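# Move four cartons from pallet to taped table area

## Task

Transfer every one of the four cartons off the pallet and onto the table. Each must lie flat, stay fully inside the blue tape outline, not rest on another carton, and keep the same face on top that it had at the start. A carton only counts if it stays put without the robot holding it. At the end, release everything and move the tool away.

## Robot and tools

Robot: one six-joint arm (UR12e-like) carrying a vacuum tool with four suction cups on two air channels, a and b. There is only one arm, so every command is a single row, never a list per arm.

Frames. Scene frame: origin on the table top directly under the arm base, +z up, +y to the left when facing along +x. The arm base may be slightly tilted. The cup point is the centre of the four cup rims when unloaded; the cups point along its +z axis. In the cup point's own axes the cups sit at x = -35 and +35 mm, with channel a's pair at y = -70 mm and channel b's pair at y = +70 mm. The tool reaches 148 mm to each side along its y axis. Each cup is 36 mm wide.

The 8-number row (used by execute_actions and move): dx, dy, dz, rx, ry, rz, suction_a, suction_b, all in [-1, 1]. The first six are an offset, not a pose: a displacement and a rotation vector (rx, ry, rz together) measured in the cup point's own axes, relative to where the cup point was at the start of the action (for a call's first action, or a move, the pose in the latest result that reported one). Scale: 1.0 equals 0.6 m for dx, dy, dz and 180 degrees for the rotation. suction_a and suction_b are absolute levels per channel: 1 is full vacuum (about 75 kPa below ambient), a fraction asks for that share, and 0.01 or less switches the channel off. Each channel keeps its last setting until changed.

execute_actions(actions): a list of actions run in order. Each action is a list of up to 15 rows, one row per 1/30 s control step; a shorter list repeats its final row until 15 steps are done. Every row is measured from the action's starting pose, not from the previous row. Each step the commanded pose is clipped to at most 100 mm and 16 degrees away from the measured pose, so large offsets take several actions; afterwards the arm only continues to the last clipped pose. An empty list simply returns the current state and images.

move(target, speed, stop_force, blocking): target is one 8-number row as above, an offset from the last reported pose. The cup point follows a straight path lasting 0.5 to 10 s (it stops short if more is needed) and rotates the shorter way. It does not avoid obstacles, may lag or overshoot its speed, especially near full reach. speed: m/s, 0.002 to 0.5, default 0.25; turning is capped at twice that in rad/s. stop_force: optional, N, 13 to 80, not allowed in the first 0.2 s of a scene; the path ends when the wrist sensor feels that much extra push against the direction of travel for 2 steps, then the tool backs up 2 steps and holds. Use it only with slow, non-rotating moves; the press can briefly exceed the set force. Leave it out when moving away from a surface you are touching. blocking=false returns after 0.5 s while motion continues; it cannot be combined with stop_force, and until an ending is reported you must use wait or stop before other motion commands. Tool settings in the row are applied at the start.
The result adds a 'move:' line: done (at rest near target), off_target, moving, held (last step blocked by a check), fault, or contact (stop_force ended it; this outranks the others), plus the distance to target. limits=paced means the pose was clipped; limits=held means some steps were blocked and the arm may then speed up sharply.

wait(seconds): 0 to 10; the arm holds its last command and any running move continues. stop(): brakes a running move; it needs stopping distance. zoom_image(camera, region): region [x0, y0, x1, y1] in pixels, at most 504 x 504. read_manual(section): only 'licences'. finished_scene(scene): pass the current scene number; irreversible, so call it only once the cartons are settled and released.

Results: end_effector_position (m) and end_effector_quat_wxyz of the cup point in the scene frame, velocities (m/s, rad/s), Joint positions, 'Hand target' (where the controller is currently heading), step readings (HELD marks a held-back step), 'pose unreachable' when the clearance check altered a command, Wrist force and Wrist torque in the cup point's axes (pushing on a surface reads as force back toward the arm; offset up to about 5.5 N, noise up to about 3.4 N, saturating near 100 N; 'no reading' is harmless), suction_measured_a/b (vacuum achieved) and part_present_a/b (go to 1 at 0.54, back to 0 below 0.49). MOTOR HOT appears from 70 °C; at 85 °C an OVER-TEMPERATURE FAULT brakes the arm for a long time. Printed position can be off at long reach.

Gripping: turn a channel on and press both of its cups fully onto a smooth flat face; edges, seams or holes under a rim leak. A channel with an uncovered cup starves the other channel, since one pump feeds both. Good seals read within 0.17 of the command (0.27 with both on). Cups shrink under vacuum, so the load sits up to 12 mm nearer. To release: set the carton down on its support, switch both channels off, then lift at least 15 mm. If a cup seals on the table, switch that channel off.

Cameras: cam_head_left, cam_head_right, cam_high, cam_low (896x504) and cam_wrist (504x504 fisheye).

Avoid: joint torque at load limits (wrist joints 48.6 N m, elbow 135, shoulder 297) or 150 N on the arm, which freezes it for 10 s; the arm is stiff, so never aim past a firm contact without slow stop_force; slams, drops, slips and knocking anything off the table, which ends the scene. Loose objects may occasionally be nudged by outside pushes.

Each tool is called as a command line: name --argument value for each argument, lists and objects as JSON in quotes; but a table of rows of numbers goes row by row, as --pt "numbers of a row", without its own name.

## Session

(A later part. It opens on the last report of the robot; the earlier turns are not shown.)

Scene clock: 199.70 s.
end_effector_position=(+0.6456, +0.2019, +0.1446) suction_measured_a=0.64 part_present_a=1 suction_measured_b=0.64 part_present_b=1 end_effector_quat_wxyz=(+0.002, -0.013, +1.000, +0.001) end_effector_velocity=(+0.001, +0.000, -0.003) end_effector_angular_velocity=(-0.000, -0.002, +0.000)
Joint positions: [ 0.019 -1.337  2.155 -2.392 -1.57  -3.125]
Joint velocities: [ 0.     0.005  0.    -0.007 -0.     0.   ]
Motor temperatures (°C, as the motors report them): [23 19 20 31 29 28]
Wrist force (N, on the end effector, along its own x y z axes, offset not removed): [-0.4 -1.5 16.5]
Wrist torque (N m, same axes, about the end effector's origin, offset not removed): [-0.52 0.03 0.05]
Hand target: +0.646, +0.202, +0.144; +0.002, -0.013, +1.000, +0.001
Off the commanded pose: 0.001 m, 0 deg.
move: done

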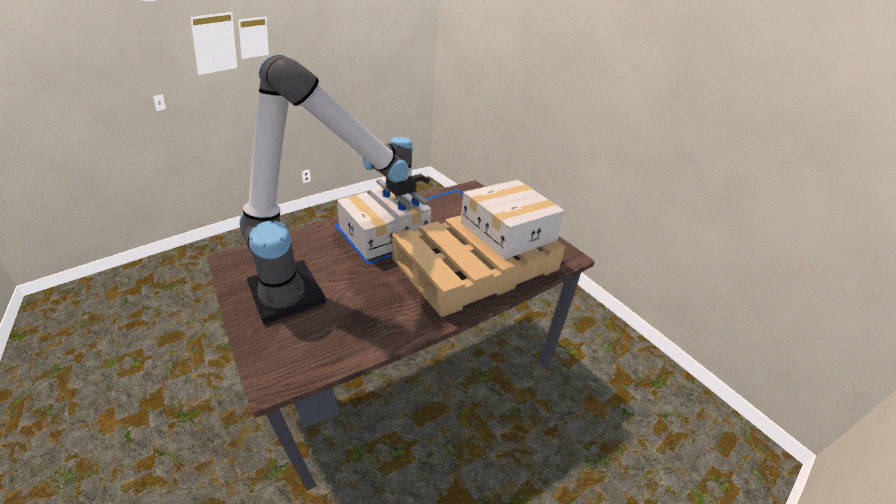

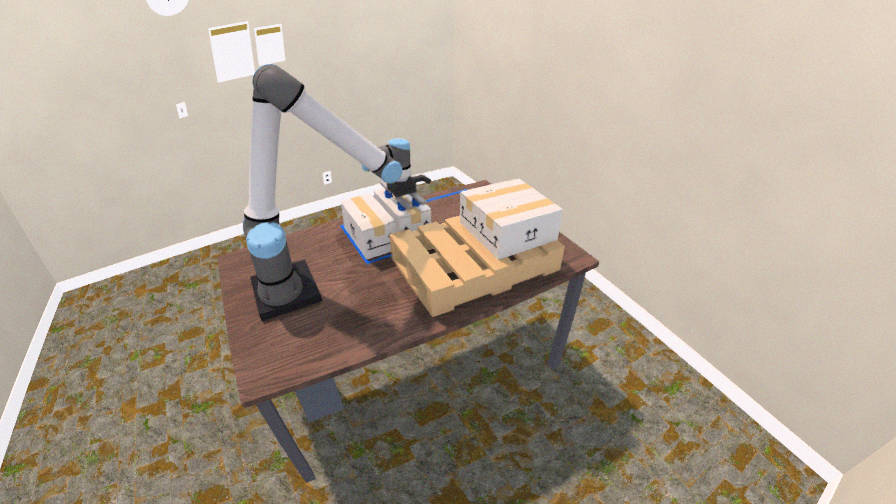

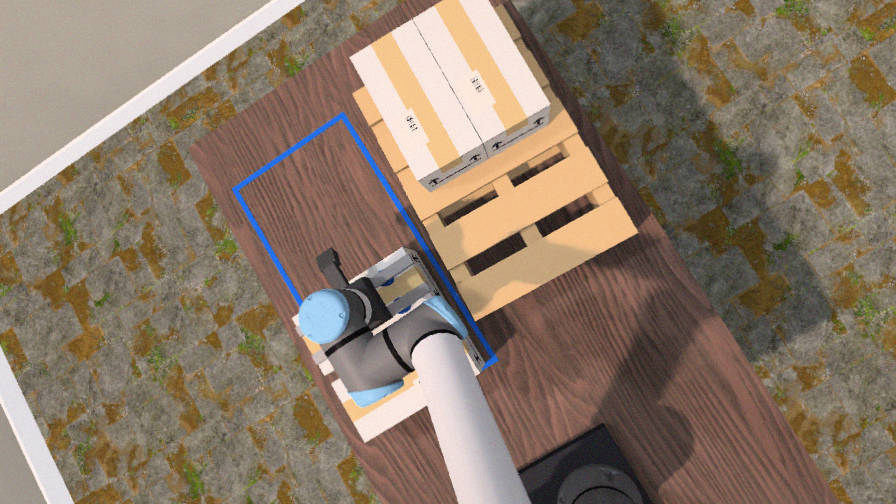

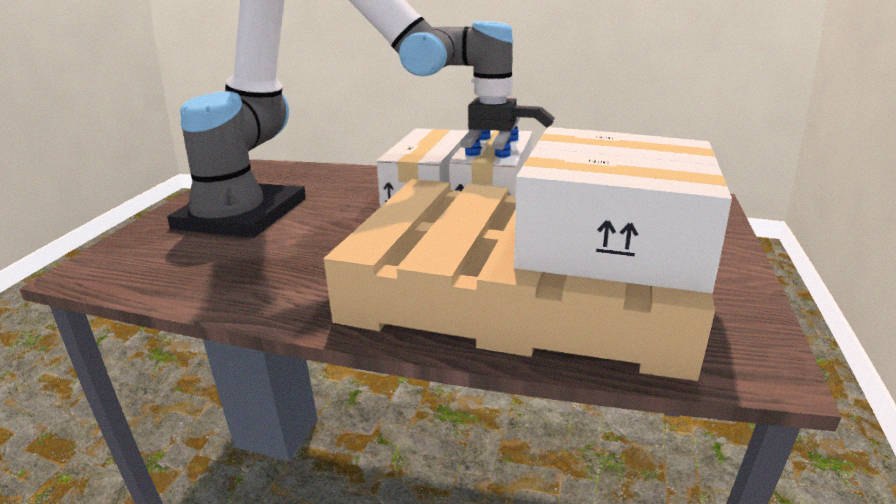

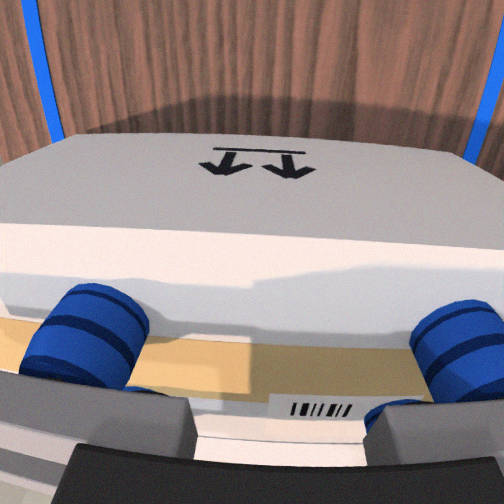

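move --target '[0,0,0.02,0,0,0,1,1]' --speed 0.004 --stop_force 13

execute_actions --actions '[[[0,0,0,0,0,0,0,0]]]'

move --target '[0,0,-0.3,0,0,0,0,0]' --speed 0.35

move --target '[-0.457,-0.553,0.02,0,0,0.518,0,0]' --speed 0.5

Scene clock: 209.53 s.
end_effector_position=(+0.6457, +0.2020, +0.1368) suction_measured_a=0.64 part_present_a=1 suction_measured_b=0.64 part_present_b=1 end_effector_quat_wxyz=(+0.002, -0.013, +1.000, +0.001) end_effector_velocity=(-0.001, -0.000, +0.001) end_effector_angular_velocity=(-0.001, +0.002, +0.000)
Joint positions: [ 0.019 -1.326  2.159 -2.408 -1.57  -3.125]
Joint velocities: [ 0.    -0.002  0.     0.004 -0.001  0.   ]
Motor temperatures (°C, as the motors report them): [23 19 20 31 29 28]
Wrist force (N, on the end effector, along its own x y z axes, offset not removed): [1.0 4.8 -15.8]
Wrist torque (N m, same axes, about the end effector's origin, offset not removed): [2.68 1.57 0.76]
Hand target: +0.646, +0.202, +0.137; +0.002, -0.013, +1.000, +0.001
Off the commanded pose: 0.004 m, 0 deg.
move: contact

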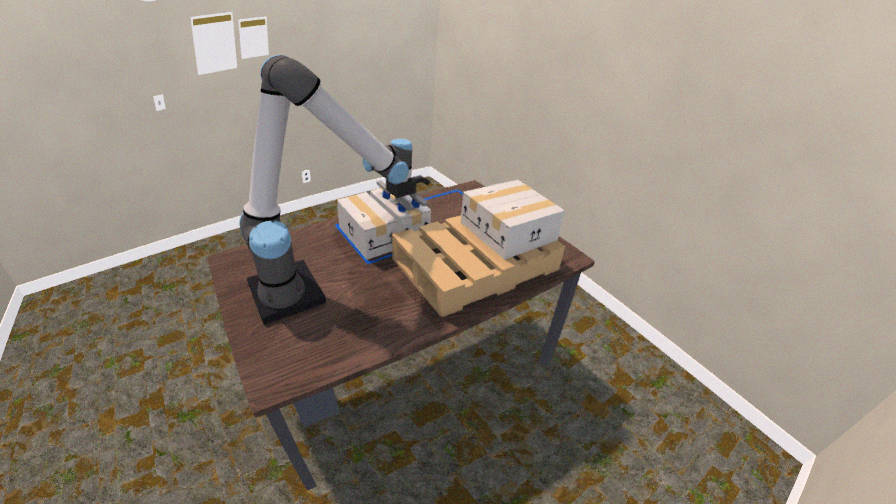

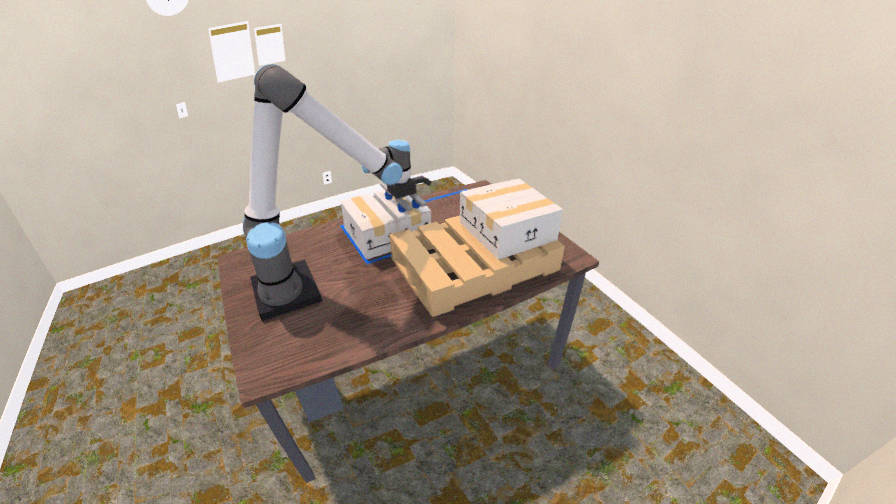

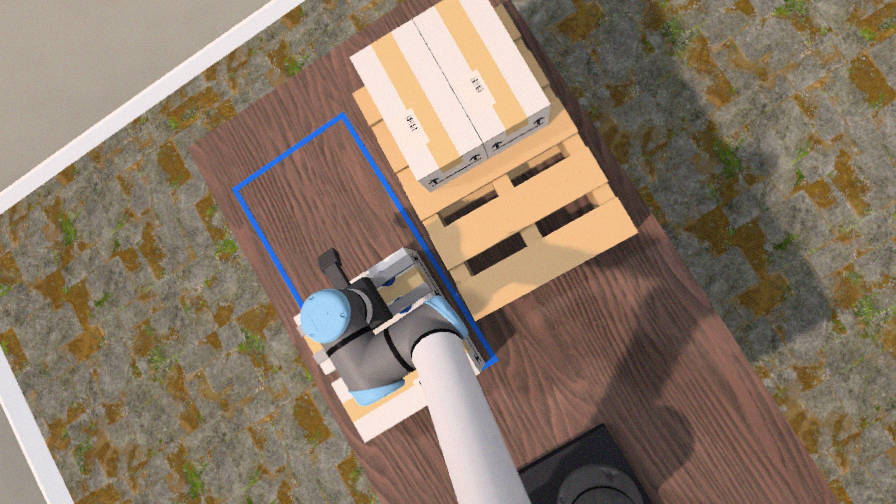

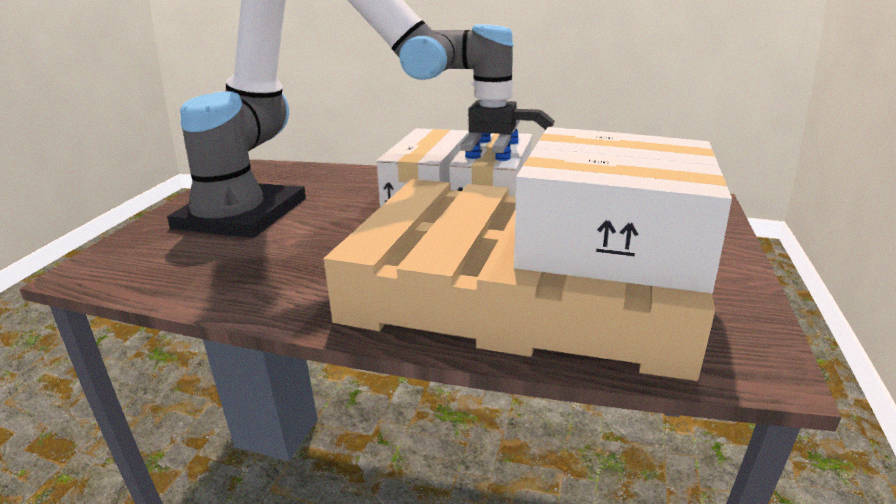

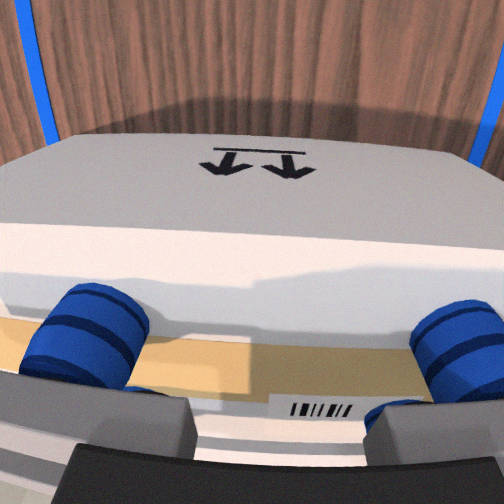

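Scene clock: 210.03 s.
end_effector_position=(+0.6458, +0.2020, +0.1370) suction_measured_a=0.01 part_present_a=0 suction_measured_b=0.01 part_present_b=0 end_effector_quat_wxyz=(+0.002, -0.013, +1.000, +0.001) end_effector_velocity=(+0.000, -0.001, +0.001) end_effector_angular_velocity=(+0.001, -0.001, -0.001)
Joint positions: [ 0.019 -1.326  2.159 -2.408 -1.57  -3.125]
Joint velocities: [-0.001 -0.001 -0.    -0.     0.001  0.   ]
Motor temperatures (°C, as the motors report them): [23 19 20 31 29 28]
Wrist force (N, on the end effector, along its own x y z axes, offset not removed): [3.7 -0.9 -51.2]
Wrist torque (N m, same axes, about the end effector's origin, offset not removed): [-0.16 -0.28 -0.01]
Hand target: +0.646, +0.202, +0.137; +0.002, -0.013, +1.000, +0.001
Off the commanded pose: 0.000 m, 0 deg.
Step readings (end_effector_position):
0: (+0.6457, +0.2020, +0.1368)
1: (+0.6457, +0.2020, +0.1369)
2: (+0.6457, +0.2020, +0.1369)
4: (+0.6458, +0.2020, +0.1370)
8: (+0.6458, +0.2020, +0.1370)
15: end_effector_position above

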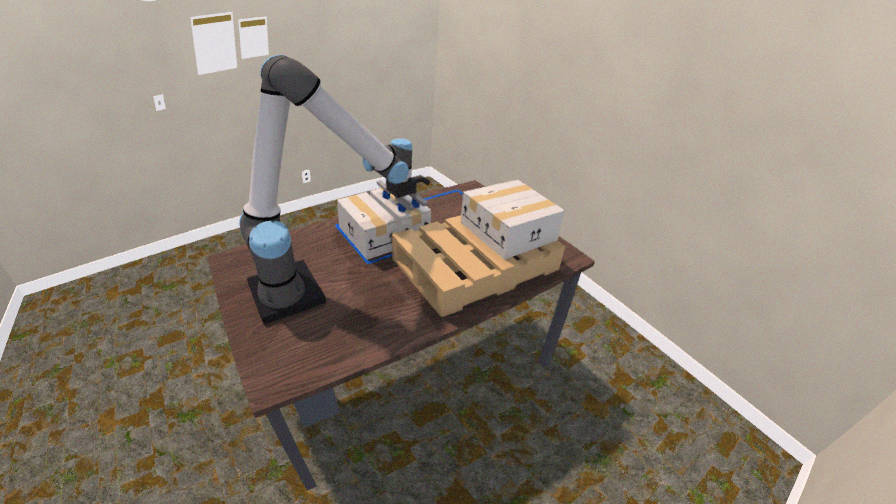

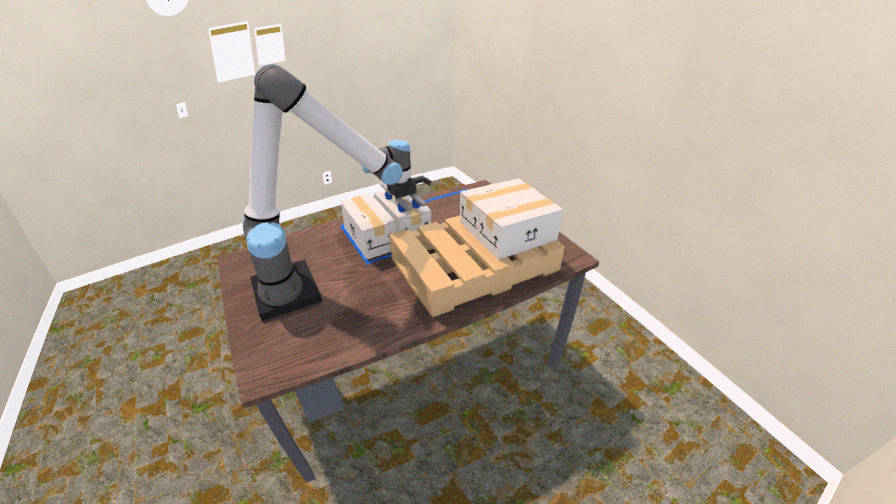

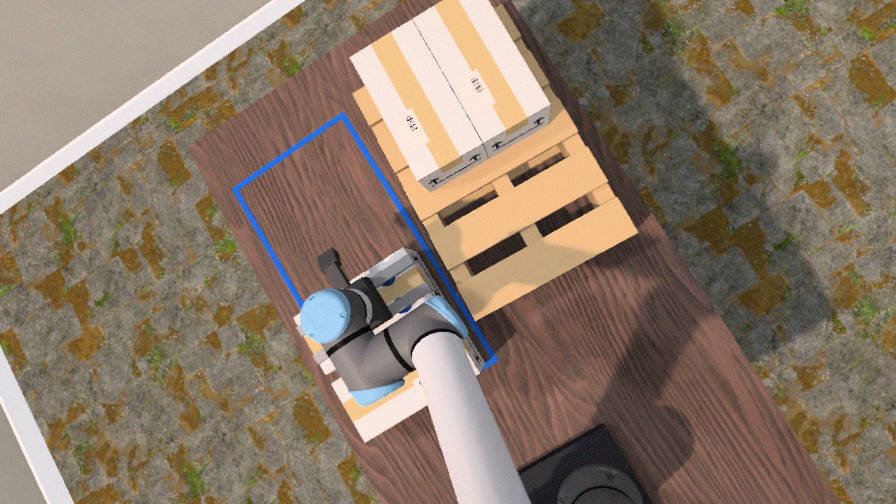

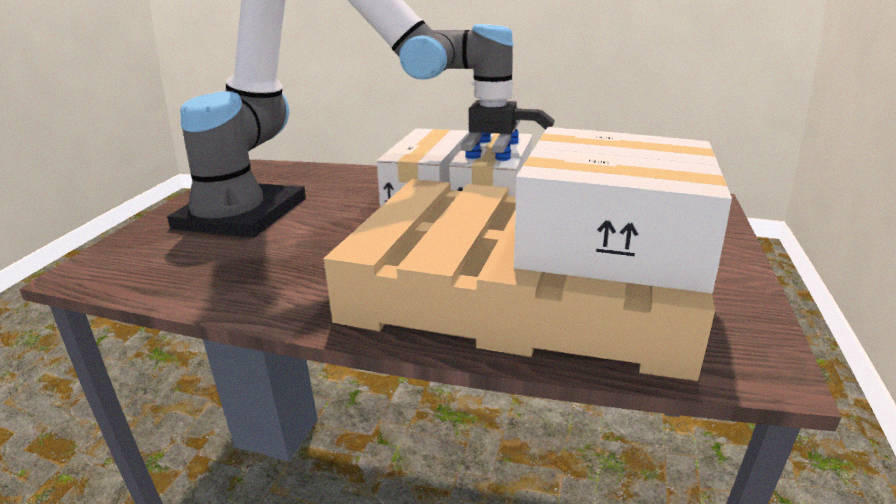

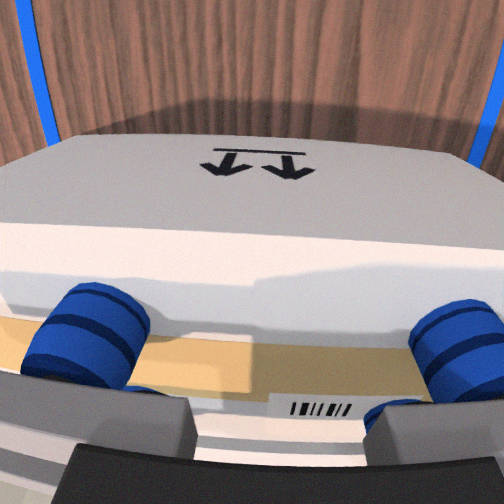

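Scene clock: 211.30 s.
end_effector_position=(+0.6452, +0.2017, +0.3165) suction_measured_a=0.01 part_present_a=0 suction_measured_b=0.01 part_present_b=0 end_effector_quat_wxyz=(+0.002, -0.013, +1.000, +0.001) end_effector_velocity=(+0.000, +0.000, +0.004) end_effector_angular_velocity=(-0.001, -0.001, +0.001)
Joint positions: [ 0.019 -1.532  2.007 -2.05  -1.57  -3.126]
Joint velocities: [ 0.001 -0.002 -0.004  0.006 -0.001  0.   ]
Motor temperatures (°C, as the motors report them): [23 19 20 31 29 28]
Wrist force (N, on the end effector, along its own x y z axes, offset not removed): [1.5 -2.6 -1.8]
Wrist torque (N m, same axes, about the end effector's origin, offset not removed): [-0.41 -0.24 0.17]
Hand target: +0.645, +0.202, +0.317; +0.002, -0.013, +1.000, +0.001
Off the commanded pose: 0.001 m, 0 deg.
move: done

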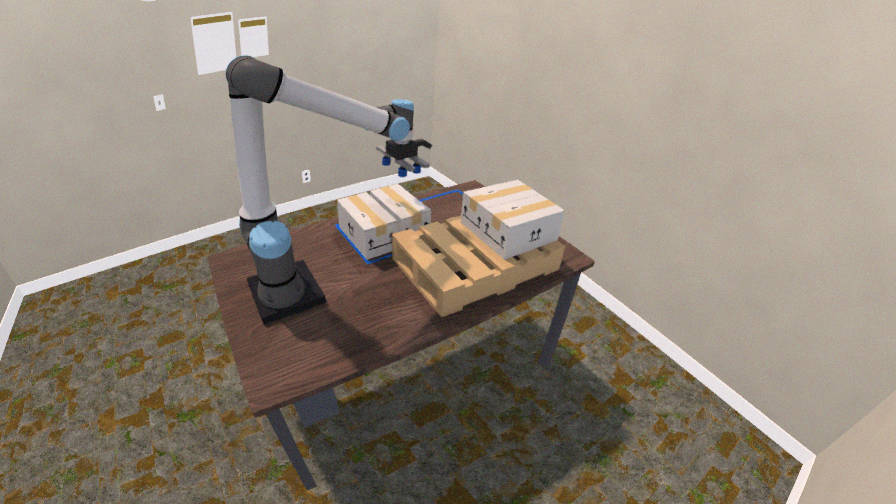

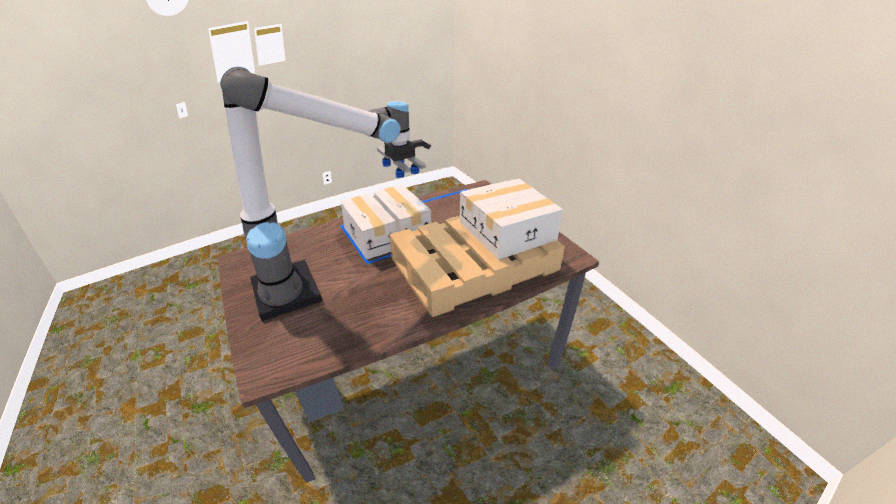

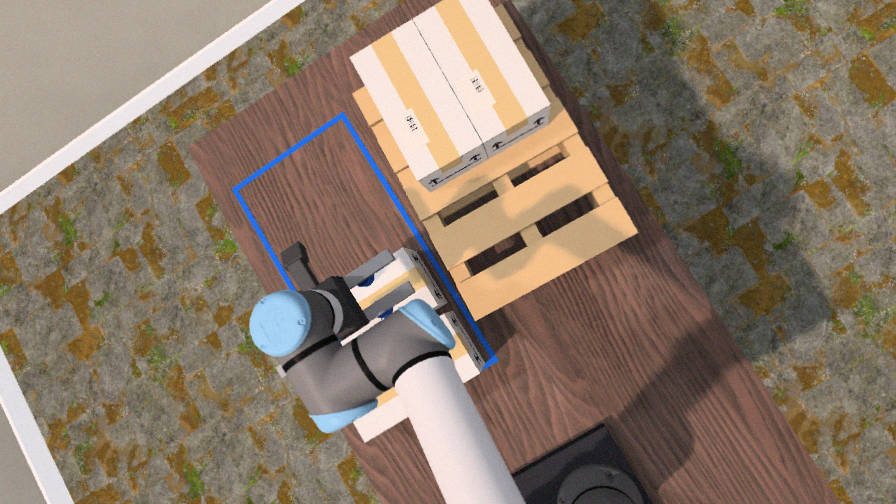

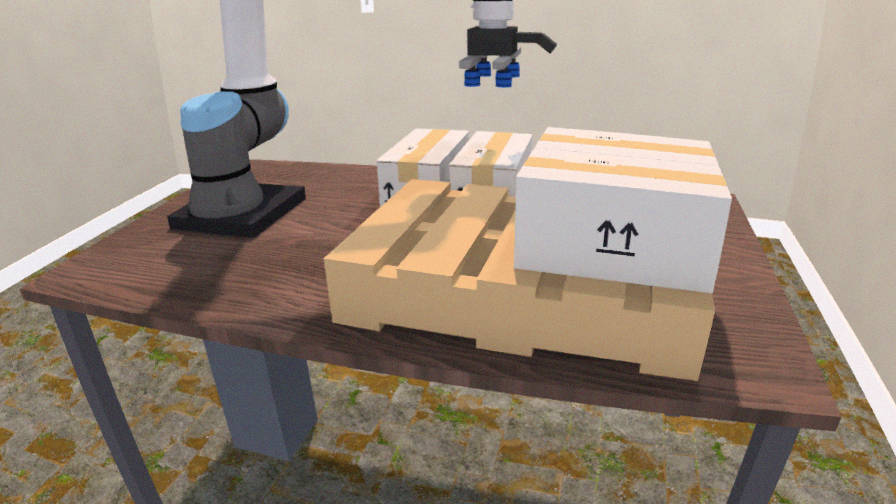

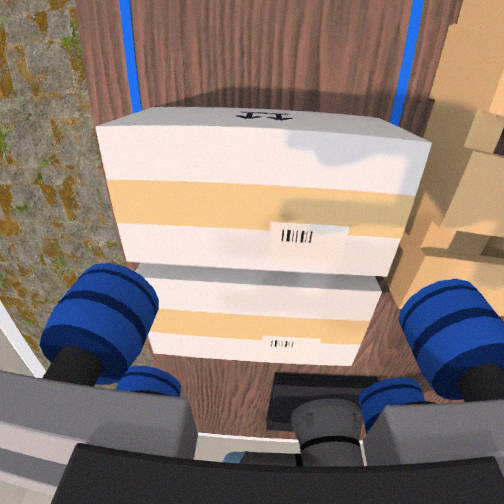

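Scene clock: 213.70 s.
end_effector_position=(+0.9279, -0.1224, +0.3052) suction_measured_a=0.01 part_present_a=0 suction_measured_b=0.01 part_present_b=0 end_effector_quat_wxyz=(+0.001, +0.717, +0.697, +0.002) end_effector_velocity=(+0.002, -0.002, -0.001) end_effector_angular_velocity=(+0.000, +0.003, -0.010)
Joint positions: [-0.342 -1.119  1.497 -1.954 -1.568 -1.86 ]
Joint velocities: [-0.001  0.004 -0.005  0.003 -0.001  0.008]
Motor temperatures (°C, as the motors report them): [23 19 20 31 29 28]
Wrist force (N, on the end effector, along its own x y z axes, offset not removed): [1.8 -0.7 -1.7]
Wrist torque (N m, same axes, about the end effector's origin, offset not removed): [-0.21 -0.28 0.09]
Hand target: +0.928, -0.123, +0.305; +0.001, +0.718, +0.696, +0.002
Off the commanded pose: 0.000 m, 0 deg.
move: done

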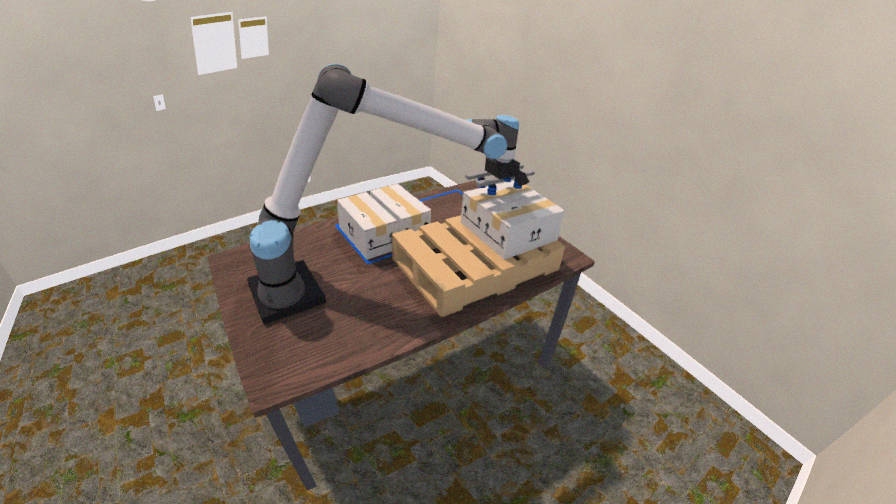

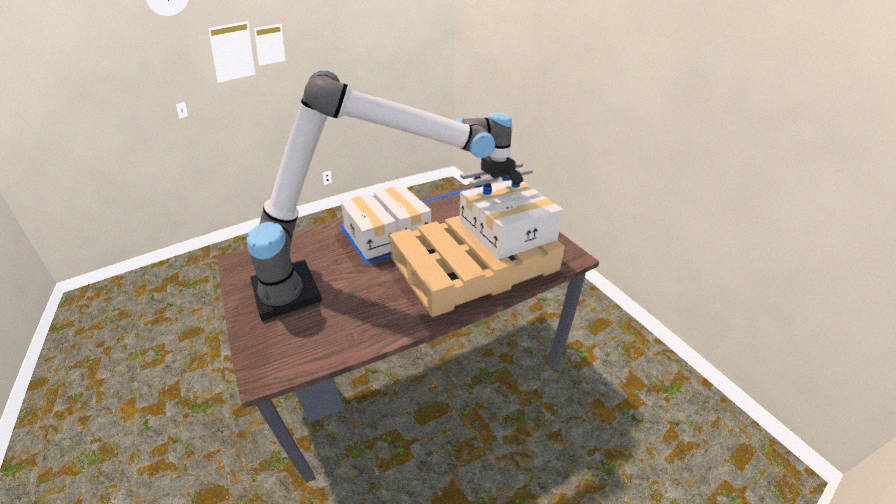

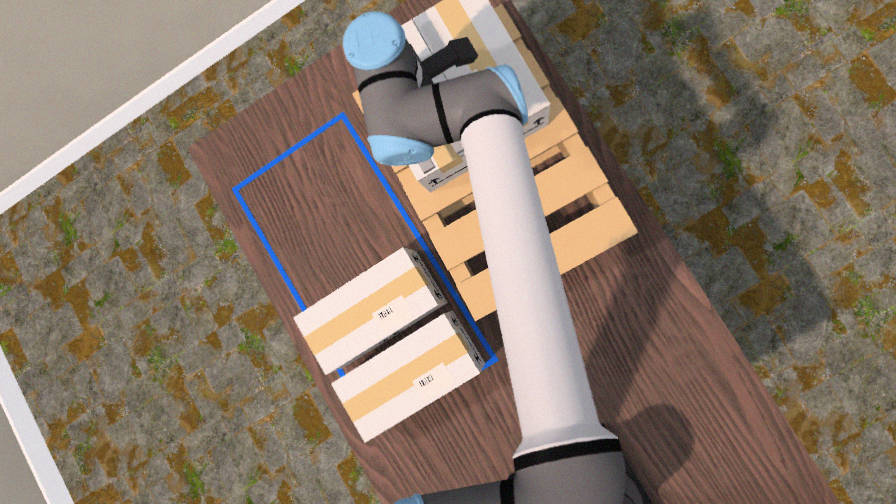

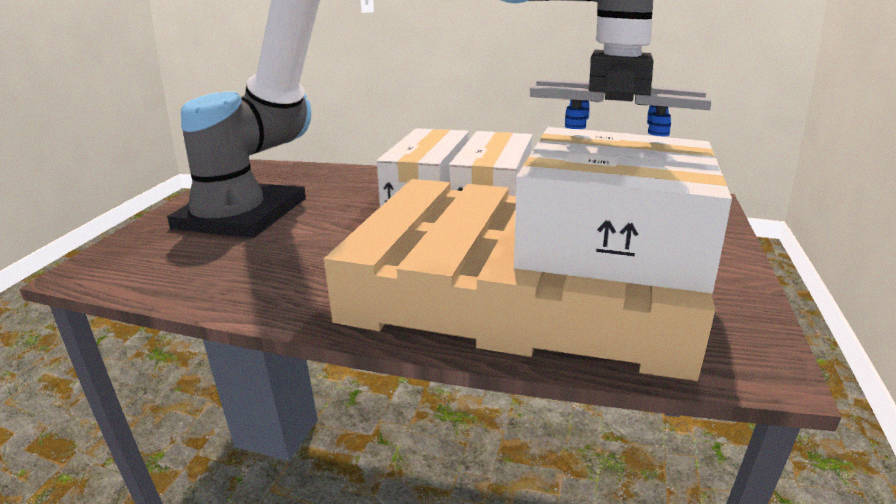

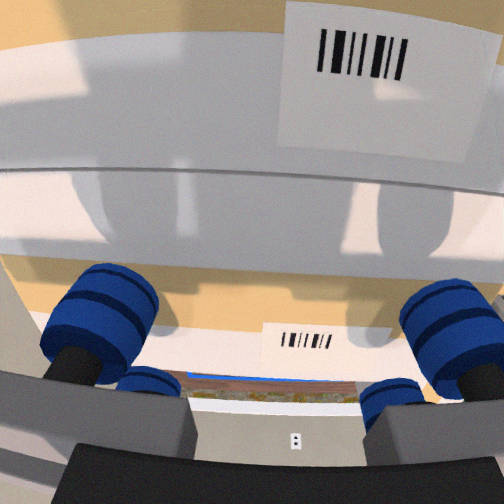

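move --target '[-0.008,0.008,0.063,0,0,0,0,0]' --speed 0.06

execute_actions --actions '[[[0,0,0,0,0,0,1,1]],[[0,0,0,0,0,0,1,1]]]'

Scene clock: 224.23 s.
end_effector_position=(+0.9327, -0.1272, +0.2678) suction_measured_a=0.01 part_present_a=0 suction_measured_b=0.01 part_present_b=0 end_effector_quat_wxyz=(+0.001, +0.717, +0.697, +0.002) end_effector_velocity=(+0.000, +0.000, -0.002) end_effector_angular_velocity=(+0.001, -0.001, +0.000)
Joint positions: [-0.345 -1.087  1.519 -2.008 -1.568 -1.864]
Joint velocities: [-0.     0.002  0.001 -0.003  0.001 -0.   ]
Motor temperatures (°C, as the motors report them): [23 19 20 31 29 28]
Wrist force (N, on the end effector, along its own x y z axes, offset not removed): [6.1 -9.7 -25.7]
Wrist torque (N m, same axes, about the end effector's origin, offset not removed): [-0.40 -0.16 0.21]
Hand target: +0.933, -0.127, +0.267; +0.001, +0.717, +0.697, +0.002
Off the commanded pose: 0.000 m, 0 deg.
move: done

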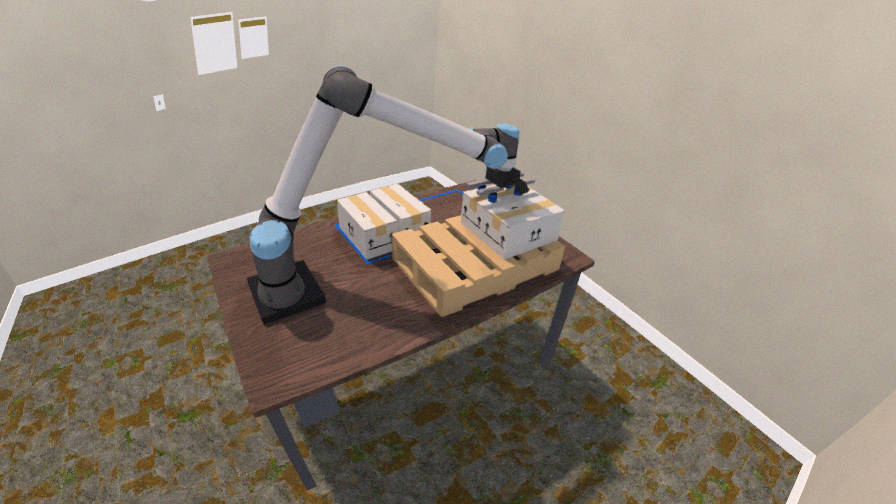

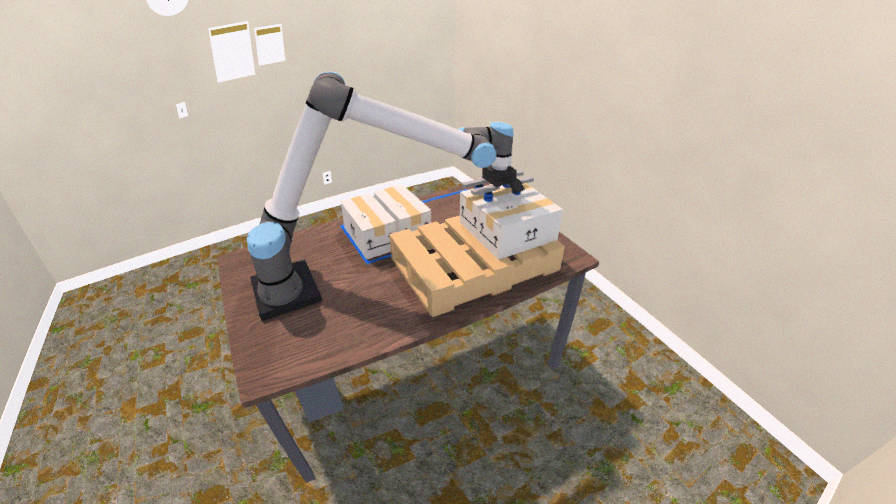

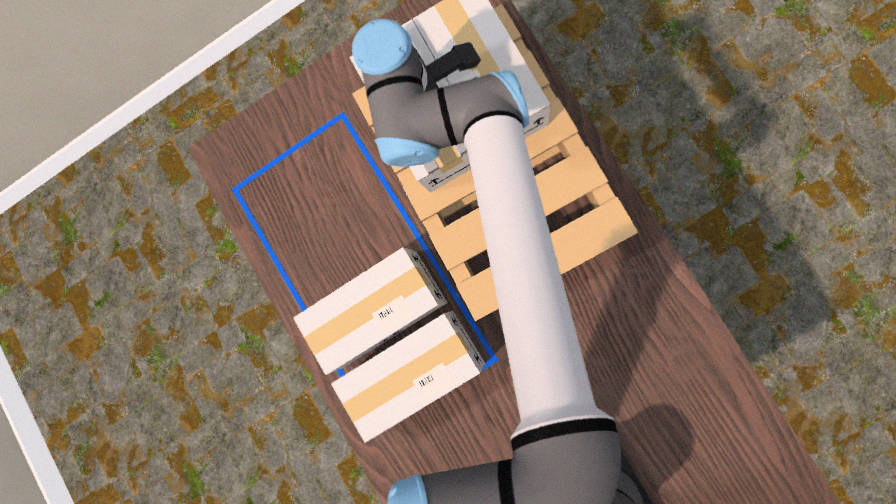

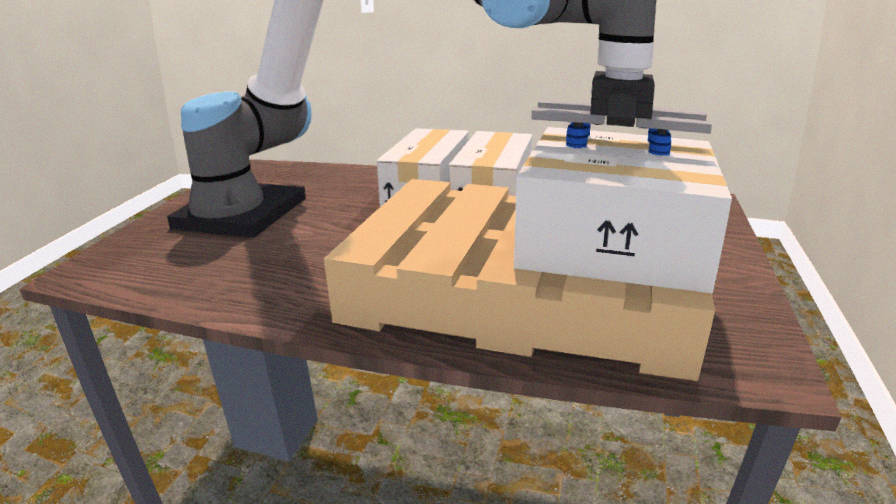

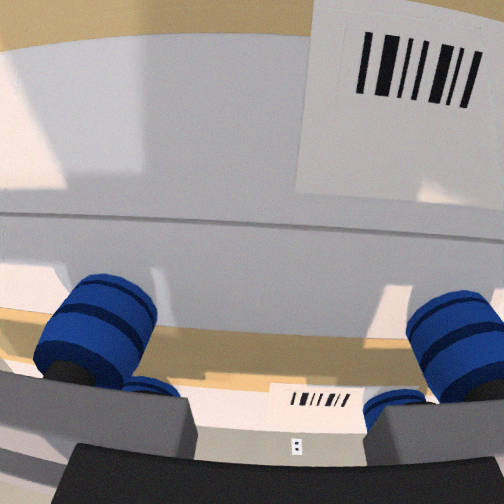

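Scene clock: 225.23 s.
end_effector_position=(+0.9327, -0.1273, +0.2676) suction_measured_a=0.62 part_present_a=1 suction_measured_b=0.62 part_present_b=1 end_effector_quat_wxyz=(+0.001, +0.717, +0.697, +0.002) end_effector_velocity=(+0.001, -0.000, +0.000) end_effector_angular_velocity=(-0.000, -0.001, -0.000)
Joint positions: [-0.346 -1.086  1.519 -2.008 -1.568 -1.864]
Joint velocities: [-0.     0.    -0.001 -0.    -0.     0.   ]
Motor temperatures (°C, as the motors report them): [23 19 20 31 29 28]
Wrist force (N, on the end effector, along its own x y z axes, offset not removed): [-1.2 -2.2 18.8]
Wrist torque (N m, same axes, about the end effector's origin, offset not removed): [-0.48 0.05 -0.02]
Hand target: +0.933, -0.127, +0.268; +0.001, +0.717, +0.697, +0.002
Off the commanded pose: 0.000 m, 0 deg.
Step readings (end_effector_position; steps 1 to 15: 1st action; 16 to 30: 2nd action):
0: (+0.9327, -0.1272, +0.2678)
1: (+0.9327, -0.1272, +0.2678)
2: (+0.9326, -0.1272, +0.2676)
4: (+0.9326, -0.1272, +0.2674)
8: (+0.9326, -0.1272, +0.2674)
15: (+0.9327, -0.1273, +0.2676)
16: (+0.9327, -0.1273, +0.2676)
17: (+0.9327, -0.1273, +0.2676)
19: (+0.9327, -0.1273, +0.2676)
23: (+0.9327, -0.1273, +0.2676)
30: end_effector_position above

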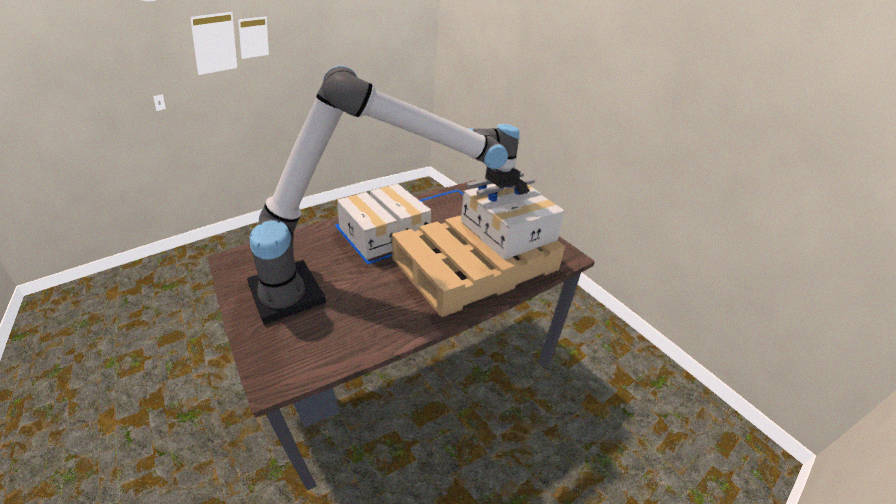

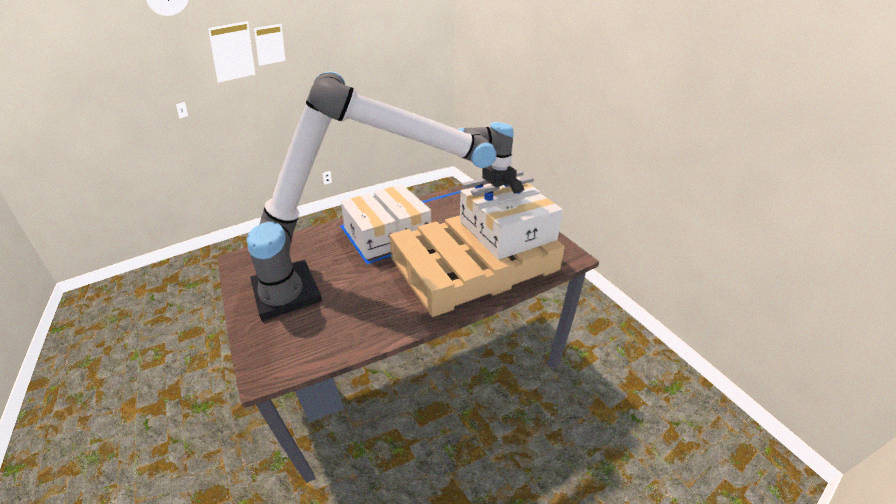

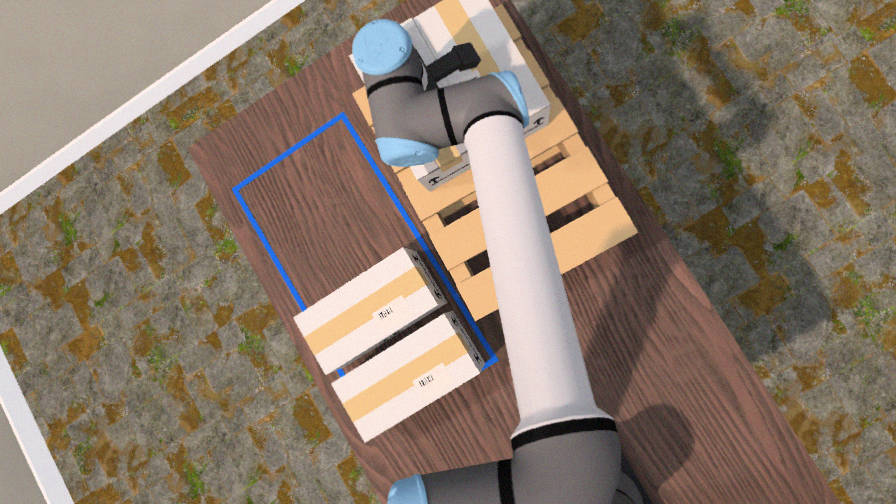

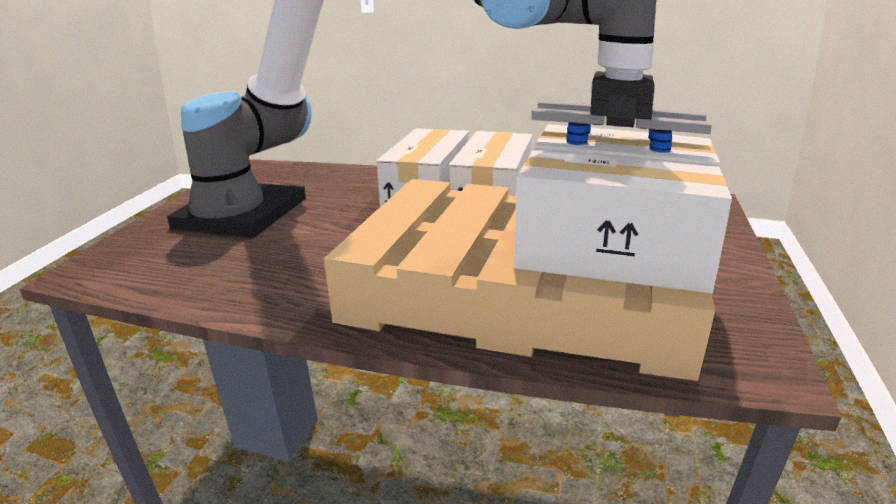

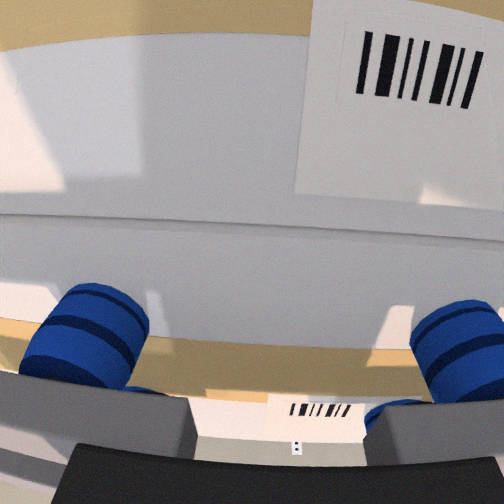

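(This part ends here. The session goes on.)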